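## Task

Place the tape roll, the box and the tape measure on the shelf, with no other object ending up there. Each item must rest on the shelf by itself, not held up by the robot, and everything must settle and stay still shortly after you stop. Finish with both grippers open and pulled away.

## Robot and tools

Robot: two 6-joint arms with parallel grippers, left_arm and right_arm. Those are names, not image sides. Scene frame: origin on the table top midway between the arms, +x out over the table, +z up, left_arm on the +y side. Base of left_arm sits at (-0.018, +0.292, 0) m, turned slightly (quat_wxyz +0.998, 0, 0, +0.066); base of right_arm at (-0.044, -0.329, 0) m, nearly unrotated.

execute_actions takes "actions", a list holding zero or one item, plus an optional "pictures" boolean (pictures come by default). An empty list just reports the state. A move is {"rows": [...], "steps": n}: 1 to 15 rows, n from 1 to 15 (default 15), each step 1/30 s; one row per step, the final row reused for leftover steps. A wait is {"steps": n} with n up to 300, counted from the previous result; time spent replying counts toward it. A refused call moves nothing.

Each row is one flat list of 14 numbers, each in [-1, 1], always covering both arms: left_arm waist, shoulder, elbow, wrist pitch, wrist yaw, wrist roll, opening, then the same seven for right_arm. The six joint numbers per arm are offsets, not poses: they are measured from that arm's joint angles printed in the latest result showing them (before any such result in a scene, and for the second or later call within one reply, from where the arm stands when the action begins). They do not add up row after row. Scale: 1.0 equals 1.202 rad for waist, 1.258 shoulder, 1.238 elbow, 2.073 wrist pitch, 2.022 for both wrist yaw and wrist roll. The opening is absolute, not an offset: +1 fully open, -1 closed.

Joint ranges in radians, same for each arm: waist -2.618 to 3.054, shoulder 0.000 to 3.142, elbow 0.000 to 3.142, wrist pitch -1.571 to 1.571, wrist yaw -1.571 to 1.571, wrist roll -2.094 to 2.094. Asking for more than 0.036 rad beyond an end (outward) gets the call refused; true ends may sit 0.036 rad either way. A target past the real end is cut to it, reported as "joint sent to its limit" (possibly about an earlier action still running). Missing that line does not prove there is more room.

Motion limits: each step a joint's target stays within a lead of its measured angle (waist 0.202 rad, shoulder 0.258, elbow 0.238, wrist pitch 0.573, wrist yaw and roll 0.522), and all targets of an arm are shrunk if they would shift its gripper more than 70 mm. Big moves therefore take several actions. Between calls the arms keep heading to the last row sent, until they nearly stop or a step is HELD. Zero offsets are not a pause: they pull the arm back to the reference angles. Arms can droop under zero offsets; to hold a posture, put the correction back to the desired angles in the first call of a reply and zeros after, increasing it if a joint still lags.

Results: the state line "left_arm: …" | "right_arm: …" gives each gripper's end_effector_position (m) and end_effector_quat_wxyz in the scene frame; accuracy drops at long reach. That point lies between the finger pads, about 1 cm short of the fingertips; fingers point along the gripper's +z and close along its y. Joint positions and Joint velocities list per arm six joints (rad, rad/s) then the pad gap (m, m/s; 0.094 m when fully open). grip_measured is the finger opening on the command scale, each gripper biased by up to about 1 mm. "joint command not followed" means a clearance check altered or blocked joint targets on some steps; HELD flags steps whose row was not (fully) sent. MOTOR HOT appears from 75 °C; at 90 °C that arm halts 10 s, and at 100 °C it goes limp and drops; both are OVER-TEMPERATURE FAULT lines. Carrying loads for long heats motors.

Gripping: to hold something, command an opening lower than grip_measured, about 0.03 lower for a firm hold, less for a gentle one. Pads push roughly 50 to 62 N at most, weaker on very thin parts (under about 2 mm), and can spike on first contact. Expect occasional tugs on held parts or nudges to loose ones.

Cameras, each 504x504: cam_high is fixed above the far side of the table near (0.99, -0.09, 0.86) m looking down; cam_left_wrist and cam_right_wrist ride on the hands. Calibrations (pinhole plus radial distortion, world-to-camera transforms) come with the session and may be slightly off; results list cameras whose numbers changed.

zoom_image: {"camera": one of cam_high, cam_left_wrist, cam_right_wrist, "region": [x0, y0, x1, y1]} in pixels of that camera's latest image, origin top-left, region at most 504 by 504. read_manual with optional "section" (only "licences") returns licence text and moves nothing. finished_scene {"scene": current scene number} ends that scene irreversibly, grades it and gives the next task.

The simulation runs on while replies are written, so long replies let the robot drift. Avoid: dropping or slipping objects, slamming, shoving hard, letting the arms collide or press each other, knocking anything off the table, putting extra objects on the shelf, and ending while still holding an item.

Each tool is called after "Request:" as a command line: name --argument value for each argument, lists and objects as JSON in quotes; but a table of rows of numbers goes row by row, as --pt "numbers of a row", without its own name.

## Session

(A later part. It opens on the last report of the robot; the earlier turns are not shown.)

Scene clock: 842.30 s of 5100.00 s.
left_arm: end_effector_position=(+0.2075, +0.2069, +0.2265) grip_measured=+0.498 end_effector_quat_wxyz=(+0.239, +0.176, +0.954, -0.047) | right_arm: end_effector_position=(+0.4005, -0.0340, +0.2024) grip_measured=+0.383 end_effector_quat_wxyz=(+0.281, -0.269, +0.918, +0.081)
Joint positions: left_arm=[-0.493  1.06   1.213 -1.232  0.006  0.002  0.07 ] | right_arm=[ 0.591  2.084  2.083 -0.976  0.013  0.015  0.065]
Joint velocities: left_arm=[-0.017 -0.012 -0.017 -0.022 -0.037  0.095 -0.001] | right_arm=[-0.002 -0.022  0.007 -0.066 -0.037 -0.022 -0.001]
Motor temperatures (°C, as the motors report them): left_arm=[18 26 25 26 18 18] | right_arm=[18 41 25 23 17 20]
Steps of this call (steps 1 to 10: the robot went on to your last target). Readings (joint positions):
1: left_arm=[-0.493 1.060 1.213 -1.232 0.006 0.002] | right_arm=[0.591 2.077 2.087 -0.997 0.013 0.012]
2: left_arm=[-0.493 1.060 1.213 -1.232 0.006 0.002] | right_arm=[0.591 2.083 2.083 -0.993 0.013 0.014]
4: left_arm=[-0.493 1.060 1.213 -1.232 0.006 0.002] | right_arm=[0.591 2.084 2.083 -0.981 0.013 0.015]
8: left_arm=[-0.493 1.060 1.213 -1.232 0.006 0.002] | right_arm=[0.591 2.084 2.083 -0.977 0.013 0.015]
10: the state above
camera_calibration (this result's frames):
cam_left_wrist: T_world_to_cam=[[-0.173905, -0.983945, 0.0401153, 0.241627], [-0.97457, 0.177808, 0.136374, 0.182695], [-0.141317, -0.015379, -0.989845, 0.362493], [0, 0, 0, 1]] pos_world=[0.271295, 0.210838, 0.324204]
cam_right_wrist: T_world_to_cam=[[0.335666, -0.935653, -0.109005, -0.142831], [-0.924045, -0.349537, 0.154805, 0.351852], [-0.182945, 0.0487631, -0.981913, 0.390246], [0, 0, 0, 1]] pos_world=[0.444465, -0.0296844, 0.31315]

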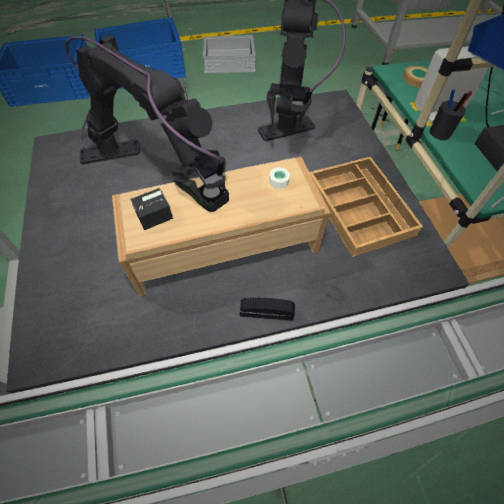

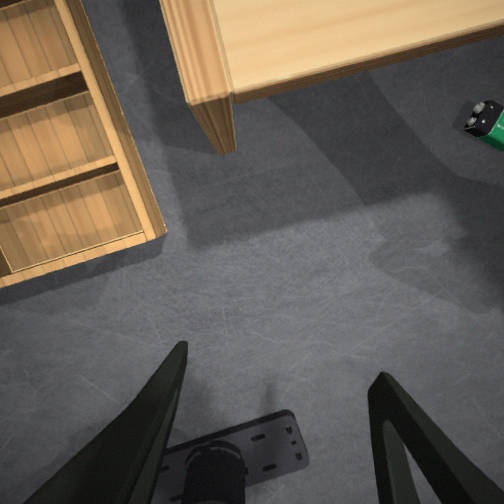

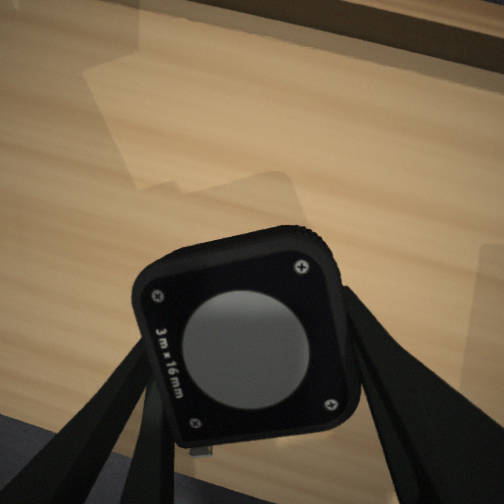

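Request:
execute_actions --actions '[{"rows":[ [0,0,0,0,0,0,0.5, 0,0,-0.006,0.008,0,0,0.345], [0,0,0,0,0,0,0.5, 0,0,-0.009,0.010,0,0,0.345], [0,0,0,0,0,0,0.5, 0,0,-0.012,0.012,0,0,0.345], [0,0,0,0,0,0,0.5, 0,0,-0.014,0.013,0,0,0.345], [0,0,0,0,0,0,0.5, 0,0,-0.016,0.014,0,0,0.345], [0,0,0,0,0,0,0.5, 0,0,-0.018,0.015,0,0,0.345], [0,0,0,0,0,0,0.5, 0,0,-0.020,0.016,0,0,0.345], [0,0,0,0,0,0,0.5, 0,0,-0.022,0.017,0,0,0.345], [0,0,0,0,0,0,0.5, 0,0,-0.024,0.018,0,0,0.345], [0,0,0,0,0,0,0.5, 0,0,-0.026,0.019,0,0,0.345], [0,0,0,0,0,0,0.5, 0,0,-0.028,0.020,0,0,0.345], [0,0,0,0,0,0,0.5, 0,0,-0.030,0.020,0,0,0.345] ],"steps":15}]'

Scene clock: 851.43 s of 5100.00 s.
left_arm: end_effector_position=(+0.2075, +0.2069, +0.2265) grip_measured=+0.498 end_effector_quat_wxyz=(+0.239, +0.176, +0.954, -0.047) | right_arm: end_effector_position=(+0.4027, -0.0325, +0.1997) grip_measured=+0.383 end_effector_quat_wxyz=(+0.285, -0.269, +0.916, +0.082)
Joint positions: left_arm=[-0.493  1.06   1.213 -1.232  0.006  0.002  0.07 ] | right_arm=[ 0.591  2.084  2.067 -0.952  0.013  0.015  0.065]
Joint velocities: left_arm=[-0.012  0.002 -0.007 -0.051  0.051 -0.007  0.   ] | right_arm=[ 0.007  0.002 -0.007  0.022 -0.051  0.051 -0.   ]
Motor temperatures (°C, as the motors report them): left_arm=[18 26 25 26 18 18] | right_arm=[18 41 25 23 17 20]
Steps of this call (steps 1 to 30: the robot went on to your last target; steps 31 to 90: nothing new was sent; then 5.63 s passed at rest; steps 91 to 105: all 15 steps of this action). Readings (joint positions):
91: left_arm=[-0.493 1.060 1.213 -1.232 0.006 0.002] | right_arm=[0.591 2.084 2.083 -0.976 0.013 0.015]
92: left_arm=[-0.493 1.060 1.213 -1.232 0.006 0.002] | right_arm=[0.591 2.084 2.083 -0.976 0.013 0.015]
94: left_arm=[-0.493 1.060 1.213 -1.232 0.006 0.002] | right_arm=[0.591 2.084 2.083 -0.975 0.013 0.015]
98: left_arm=[-0.493 1.060 1.213 -1.232 0.006 0.002] | right_arm=[0.591 2.084 2.076 -0.968 0.013 0.015]
105: the state above
camera_calibration (this result's frames):
cam_left_wrist: T_world_to_cam=[[-0.173905, -0.983945, 0.0401153, 0.241627], [-0.97457, 0.177808, 0.136374, 0.182695], [-0.141317, -0.015379, -0.989845, 0.362493], [0, 0, 0, 1]] pos_world=[0.271295, 0.210838, 0.324204]
cam_right_wrist: T_world_to_cam=[[0.336617, -0.935038, -0.111324, -0.142323], [-0.924996, -0.350478, 0.146792, 0.356734], [-0.176272, 0.0535621, -0.982883, 0.385609], [0, 0, 0, 1]] pos_world=[0.445858, -0.0287039, 0.310799]

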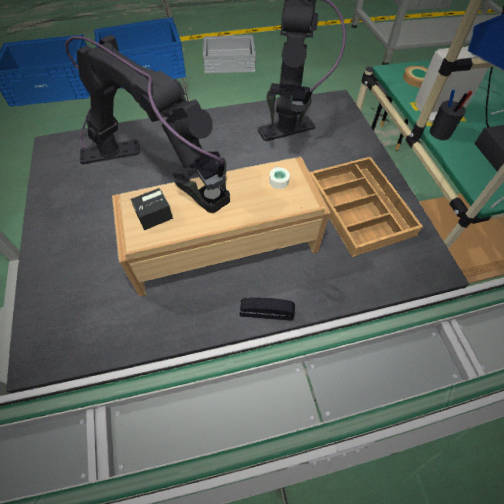

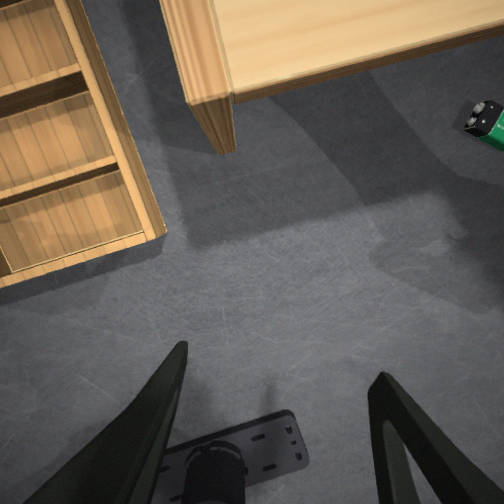

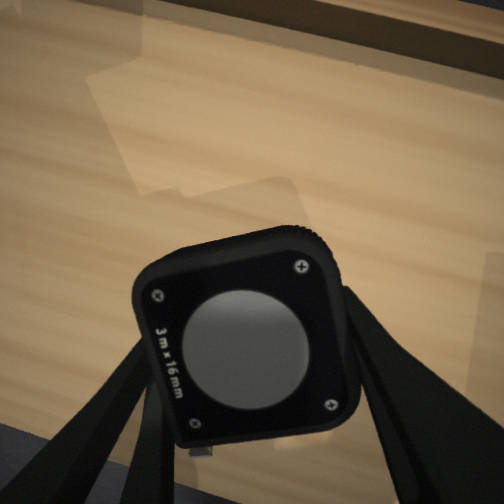

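Request:
execute_actions --actions '[{"rows":[ [0,0,0,0,0,0,0.5, 0,0.004,-0.014,0.008,0,0,0.345], [0,0,0,0,0,0,0.5, 0,0.006,-0.017,0.009,0,0,0.345], [0,0,0,0,0,0,0.5, 0,0.008,-0.019,0.010,0,0,0.345], [0,0,0,0,0,0,0.5, 0,0.010,-0.021,0.011,0,0,0.345], [0,0,0,0,0,0,0.5, 0,0.011,-0.023,0.012,0,0,0.345], [0,0,0,0,0,0,0.5, 0,0.012,-0.025,0.012,0,0,0.345], [0,0,0,0,0,0,0.5, 0,0.012,-0.027,0.012,0,0,0.345], [0,0,0,0,0,0,0.5, 0,0.012,-0.028,0.012,0,0,0.345] ],"steps":11}]' --pictures false

Request:
execute_actions --actions '[{"rows":[ [0,0,0,0,0,0,0.5, 0,0.004,-0.008,0,0,0,0.35], [0,0,0,0,0,0,0.5, 0,0,0,0,0,0,0.365], [0,0,0,0,0,0,0.5, 0,-0.004,0.004,0,0,0,0.38], [0,0,0,0,0,0,0.5, 0,-0.004,0.006,0,0,0,0.395], [0,0,0,0,0,0,0.5, 0,-0.004,0.006,0,0,0,0.42], [0,0,0,0,0,0,0.5, 0,-0.004,0.006,0,0,0,0.46], [0,0,0,0,0,0,0.5, 0,-0.004,0.006,0,0,0,0.51], [0,0,0,0,0,0,0.5, 0,-0.004,0.006,0,0,0,0.57], [0,0,0,0,0,0,0.5, 0,-0.006,0.006,0,0,0,0.63], [0,0,0,0,0,0,0.5, 0,-0.008,0.008,0,0,0,0.68], [0,0,0,0,0,0,0.5, 0,-0.010,0.008,0,0,0,0.72], [0,0,0,0,0,0,0.5, 0,-0.012,0.008,0,0,0,0.75] ],"steps":12}]'

Scene clock: 863.00 s of 5100.00 s.
left_arm: end_effector_position=(+0.2075, +0.2069, +0.2265) grip_measured=+0.498 end_effector_quat_wxyz=(+0.239, +0.176, +0.954, -0.047) | right_arm: end_effector_position=(+0.4048, -0.0311, +0.1995) grip_measured=+0.383 end_effector_quat_wxyz=(+0.290, -0.268, +0.915, +0.084)
Joint positions: left_arm=[-0.493  1.06   1.213 -1.232  0.006  0.002  0.07 ] | right_arm=[ 0.591  2.084  2.06  -0.934  0.013  0.015  0.065]
Joint velocities: left_arm=[-0.012  0.012 -0.012  0.022 -0.022 -0.022 -0.   ] | right_arm=[-0.002 -0.007 -0.007  0.066 -0.051  0.051  0.001]
Motor temperatures (°C, as the motors report them): left_arm=[18 26 25 26 18 18] | right_arm=[18 41 25 23 17 20]
Steps of this call (steps 1 to 15: the robot went on to your last target; steps 16 to 90: nothing new was sent; then 8.20 s passed at rest; steps 91 to 101: all 11 steps of this action). Readings (joint positions):
91: left_arm=[-0.493 1.060 1.213 -1.232 0.006 0.002] | right_arm=[0.591 2.084 2.066 -0.948 0.013 0.015]
92: left_arm=[-0.493 1.060 1.213 -1.232 0.006 0.002] | right_arm=[0.591 2.084 2.066 -0.948 0.013 0.015]
94: left_arm=[-0.493 1.060 1.213 -1.232 0.006 0.002] | right_arm=[0.591 2.084 2.066 -0.947 0.013 0.015]
98: left_arm=[-0.493 1.060 1.213 -1.232 0.006 0.002] | right_arm=[0.591 2.084 2.062 -0.940 0.013 0.015]
101: the state above

Scene clock: 863.40 s of 5100.00 s.
left_arm: end_effector_position=(+0.2075, +0.2069, +0.2265) grip_measured=+0.498 end_effector_quat_wxyz=(+0.239, +0.176, +0.954, -0.047) | right_arm: end_effector_position=(+0.4050, -0.0310, +0.1997) grip_measured=+0.733 end_effector_quat_wxyz=(+0.290, -0.268, +0.915, +0.084)
Joint positions: left_arm=[-0.493  1.06   1.213 -1.232  0.006  0.002  0.07 ] | right_arm=[ 0.591  2.084  2.06  -0.933  0.013  0.015  0.081]
Joint velocities: left_arm=[ 0.002 -0.017 -0.012  0.037  0.037 -0.022  0.   ] | right_arm=[ 0.002 -0.017 -0.002 -0.037 -0.022  0.007  0.03 ]
Motor temperatures (°C, as the motors report them): left_arm=[18 26 25 26 18 18] | right_arm=[18 41 25 23 17 20]
Steps of this call (steps 1 to 12: all 12 steps of this action). Readings (joint positions):
1: left_arm=[-0.493 1.060 1.213 -1.232 0.006 0.002] | right_arm=[0.591 2.084 2.060 -0.934 0.013 0.015]
2: left_arm=[-0.493 1.060 1.213 -1.232 0.006 0.002] | right_arm=[0.591 2.084 2.060 -0.934 0.013 0.015]
4: left_arm=[-0.493 1.060 1.213 -1.232 0.006 0.002] | right_arm=[0.591 2.084 2.060 -0.934 0.013 0.015]
8: left_arm=[-0.493 1.060 1.213 -1.232 0.006 0.002] | right_arm=[0.591 2.084 2.060 -0.933 0.013 0.015]
12: the state above
camera_calibration (this result's frames):
cam_left_wrist: T_world_to_cam=[[-0.173905, -0.983945, 0.0401153, 0.241627], [-0.97457, 0.177808, 0.136374, 0.182695], [-0.141317, -0.015379, -0.989845, 0.362493], [0, 0, 0, 1]] pos_world=[0.271295, 0.210838, 0.324204]
cam_right_wrist: T_world_to_cam=[[0.337725, -0.934297, -0.114149, -0.141517], [-0.926383, -0.351405, 0.135383, 0.362238], [-0.166601, 0.0600234, -0.984196, 0.382469], [0, 0, 0, 1]] pos_world=[0.447085, -0.027884, 0.311229]

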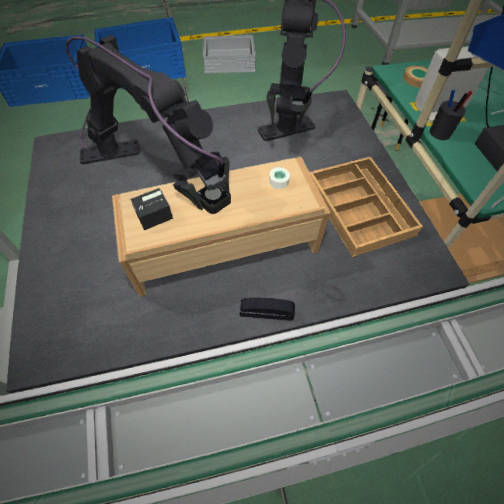

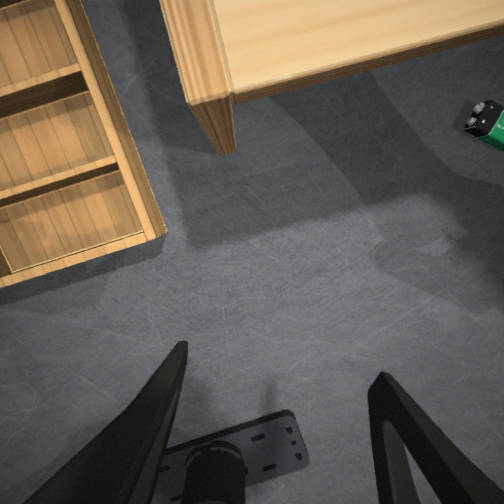

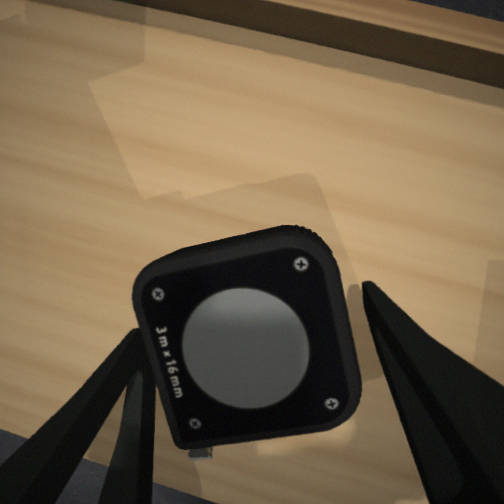

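Request:
execute_actions --actions '[{"rows":[ [0,0,0,0,0,0,0.5, 0,-0.012,0.008,0,0,0,0.8], [0,0,0,0,0,0,0.5, 0,-0.017,0.008,0,0,0,0.8], [0,0,0,0,0,0,0.5, 0,-0.026,0.008,0,0,0,0.8], [0,0,0,0,0,0,0.5, 0,-0.038,0.008,0,0,0,0.8], [0,0,0,0,0,0,0.5, 0,-0.053,0.006,0,0,0,0.8], [0,0,0,0,0,0,0.5, 0,-0.071,0.003,0,0,0,0.8], [0,0,0,0,0,0,0.5, 0,-0.091,-0.002,0,0,0,0.8], [0,0,0,0,0,0,0.5, 0,-0.114,-0.009,0,0,0,0.8], [0,0,0,0,0,0,0.5, 0,-0.138,-0.019,0,0,0,0.8], [0,0,0,0,0,0,0.5, 0,-0.165,-0.034,0,0,0,0.8], [0,0,0,0,0,0,0.5, 0,-0.193,-0.051,0,0,0,0.8], [0,0,0,0,0,0,0.5, 0,-0.223,-0.072,0,0,0,0.8], [0,0,0,0,0,0,0.5, 0,-0.254,-0.096,0,0,0,0.8], [0,0,0,0,0,0,0.5, 0,-0.286,-0.122,0,0,0,0.8], [0,0,0,0,0,0,0.5, 0,-0.319,-0.150,0,0,0,0.8] ],"steps":15}]' --pictures false

Request:
execute_actions --actions '[{"rows":[ [0,0,0,0,0,0,0.5, 0,-0.121,-0.084,0,0,0,0.8], [0,0,0,0,0,0,0.5, 0,-0.155,-0.116,0,0,0,0.8], [0,0,0,0,0,0,0.5, 0,-0.189,-0.149,0,0,0,0.8], [0,0,0,0,0,0,0.5, 0,-0.223,-0.183,0,0,0,0.8], [0,0,0,0,0,0,0.5, 0,-0.257,-0.217,0,0,0,0.8], [0,0,0,0,0,0,0.5, 0,-0.291,-0.252,0,0,0,0.8], [0,0,0,0,0,0,0.5, 0,-0.324,-0.286,0,0,0,0.8], [0,0,0,0,0,0,0.5, 0,-0.356,-0.320,0,0,0,0.8], [0,0,0,0,0,0,0.5, 0,-0.387,-0.354,0,0,0,0.8], [0,0,0,0,0,0,0.5, 0,-0.417,-0.387,0,0,0,0.8], [0,0,0,0,0,0,0.5, 0,-0.445,-0.419,0,0,0,0.8], [0,0,0,0,0,0,0.5, 0,-0.472,-0.449,0,0,0,0.8], [0,0,0,0,0,0,0.5, 0,-0.496,-0.477,0,0,0,0.8], [0,0,0,0,0,0,0.5, 0,-0.519,-0.503,0,0,0,0.8], [0,0,0,0,0,0,0.5, 0,-0.539,-0.527,0,0,0,0.8] ],"steps":15}]' --pictures false

Request:
execute_actions --actions '[{"rows":[ [0,0,0,0,0,0,0.5, 0,-0.072,-0.070,0,0,0,0.8], [0,0,0,0,0,0,0.5, 0,-0.087,-0.088,0,0,0,0.8], [0,0,0,0,0,0,0.5, 0,-0.099,-0.102,0,0,0,0.8], [0,0,0,0,0,0,0.5, 0,-0.108,-0.113,0,0,0,0.8], [0,0,0,0,0,0,0.5, 0,-0.113,-0.120,0,0,0,0.8], [0,0,0,0,0,0,0.5, 0,-0.115,-0.122,0,0,0,0.8] ],"steps":12}]'

Scene clock: 895.87 s of 5100.00 s.
left_arm: end_effector_position=(+0.2075, +0.2069, +0.2265) grip_measured=+0.498 end_effector_quat_wxyz=(+0.239, +0.176, +0.954, -0.047) | right_arm: end_effector_position=(+0.3595, -0.0614, +0.3135) grip_measured=+0.797 end_effector_quat_wxyz=(+0.387, -0.257, +0.878, +0.115)
Joint positions: left_arm=[-0.493  1.06   1.213 -1.232  0.006  0.002  0.07 ] | right_arm=[ 0.591  1.764  1.946 -0.922  0.013  0.015  0.084]
Joint velocities: left_arm=[-0.012  0.002 -0.007 -0.051 -0.007 -0.022  0.001] | right_arm=[ 0.017 -1.365 -0.774  0.081  0.081 -0.007 -0.   ]
Motor temperatures (°C, as the motors report them): left_arm=[18 25 25 26 18 18] | right_arm=[18 42 25 23 17 20]
Steps of this call (steps 1 to 15: the robot went on to your last target; steps 16 to 90: nothing new was sent; then 28.97 s passed at rest; steps 91 to 105: all 15 steps of this action). Readings (joint positions):
91: left_arm=[-0.493 1.060 1.213 -1.232 0.006 0.002] | right_arm=[0.591 2.084 2.060 -0.933 0.013 0.015]
92: left_arm=[-0.493 1.060 1.213 -1.232 0.006 0.002] | right_arm=[0.591 2.084 2.060 -0.933 0.013 0.015]
94: left_arm=[-0.493 1.060 1.213 -1.232 0.006 0.002] | right_arm=[0.591 2.080 2.060 -0.933 0.013 0.015]
98: left_arm=[-0.493 1.060 1.213 -1.232 0.006 0.002] | right_arm=[0.591 2.033 2.058 -0.934 0.013 0.015]
105: the state above

Scene clock: 896.37 s of 5100.00 s.
left_arm: end_effector_position=(+0.2075, +0.2069, +0.2265) grip_measured=+0.498 end_effector_quat_wxyz=(+0.239, +0.176, +0.954, -0.047) | right_arm: end_effector_position=(+0.2302, -0.1477, +0.3131) grip_measured=+0.797 end_effector_quat_wxyz=(+0.410, -0.253, +0.868, +0.122)
Joint positions: left_arm=[-0.493  1.06   1.213 -1.232  0.006  0.002  0.07 ] | right_arm=[ 0.591  1.144  1.363 -0.907  0.013  0.015  0.084]
Joint velocities: left_arm=[ 0.007 -0.002 -0.007 -0.051  0.022 -0.051 -0.001] | right_arm=[-0.002 -0.725 -0.999 -0.081  0.022 -0.007 -0.001]
Motor temperatures (°C, as the motors report them): left_arm=[18 25 25 26 18 18] | right_arm=[18 42 25 23 17 20]
Steps of this call (steps 1 to 15: all 15 steps of this action). Readings (joint positions):
1: left_arm=[-0.493 1.060 1.213 -1.232 0.006 0.002] | right_arm=[0.591 1.714 1.916 -0.917 0.013 0.015]
2: left_arm=[-0.493 1.060 1.213 -1.232 0.006 0.002] | right_arm=[0.591 1.663 1.882 -0.914 0.013 0.015]
4: left_arm=[-0.493 1.060 1.213 -1.232 0.006 0.002] | right_arm=[0.591 1.560 1.811 -0.908 0.013 0.015]
8: left_arm=[-0.493 1.060 1.213 -1.232 0.006 0.002] | right_arm=[0.591 1.375 1.650 -0.900 0.013 0.015]
15: the state above

Scene clock: 896.77 s of 5100.00 s.
left_arm: end_effector_position=(+0.2075, +0.2069, +0.2265) grip_measured=+0.498 end_effector_quat_wxyz=(+0.239, +0.176, +0.954, -0.047) | right_arm: end_effector_position=(+0.2046, -0.1648, +0.2956) grip_measured=+0.797 end_effector_quat_wxyz=(+0.408, -0.254, +0.869, +0.121)
Joint positions: left_arm=[-0.493  1.06   1.213 -1.232  0.006  0.002  0.07 ] | right_arm=[ 0.591  1.014  1.232 -0.91   0.013  0.015  0.084]
Joint velocities: left_arm=[ 0.022  0.002 -0.012  0.066 -0.022 -0.037  0.   ] | right_arm=[ 0.002  0.002 -0.007  0.007 -0.037  0.037  0.   ]
Motor temperatures (°C, as the motors report them): left_arm=[18 25 25 26 18 18] | right_arm=[18 42 25 23 17 20]
Steps of this call (steps 1 to 12: all 12 steps of this action). Readings (joint positions):
1: left_arm=[-0.493 1.060 1.213 -1.232 0.006 0.002] | right_arm=[0.591 1.119 1.331 -0.908 0.013 0.015]
2: left_arm=[-0.493 1.060 1.213 -1.232 0.006 0.002] | right_arm=[0.591 1.095 1.303 -0.909 0.013 0.015]
4: left_arm=[-0.493 1.060 1.213 -1.232 0.006 0.002] | right_arm=[0.591 1.053 1.261 -0.910 0.013 0.015]
8: left_arm=[-0.493 1.060 1.213 -1.232 0.006 0.002] | right_arm=[0.591 1.015 1.232 -0.911 0.013 0.015]
12: the state above
camera_calibration (this result's frames):
cam_left_wrist: T_world_to_cam=[[-0.173905, -0.983945, 0.0401153, 0.241627], [-0.97457, 0.177808, 0.136374, 0.182695], [-0.141317, -0.015379, -0.989845, 0.362493], [0, 0, 0, 1]] pos_world=[0.271295, 0.210838, 0.324204]
cam_right_wrist: T_world_to_cam=[[0.369407, -0.913131, -0.172423, -0.173745], [-0.927907, -0.352423, -0.1216, 0.192671], [0.0502712, 0.204912, -0.977488, 0.429032], [0, 0, 0, 1]] pos_world=[0.221395, -0.178664, 0.412845]

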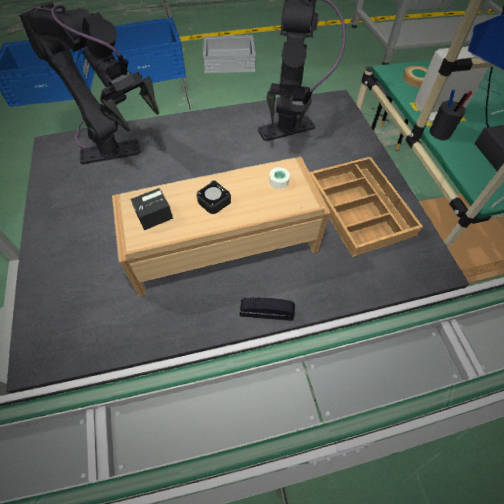

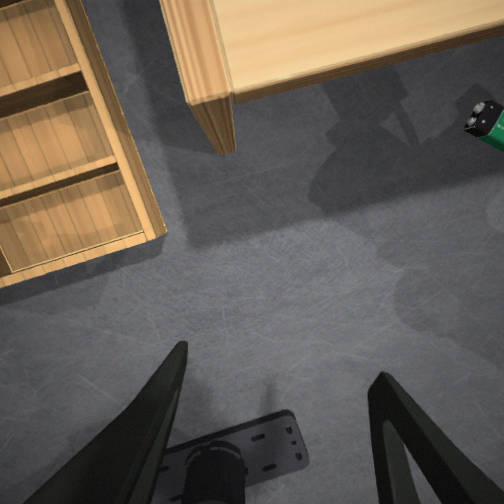

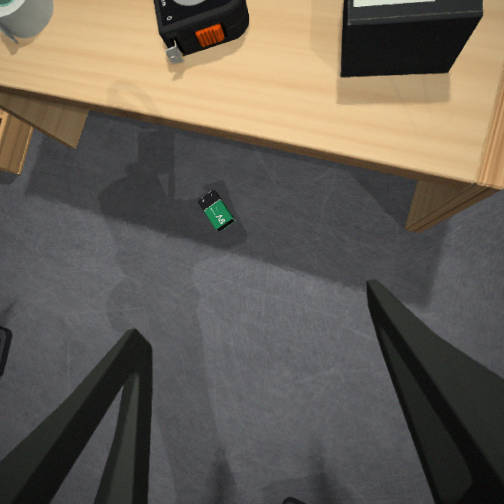

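The tape roll, the box and the tape measure are on the shelf, and both arms are clear.

Request:
finished_scene --scene 2

The scene is finished: the task was done.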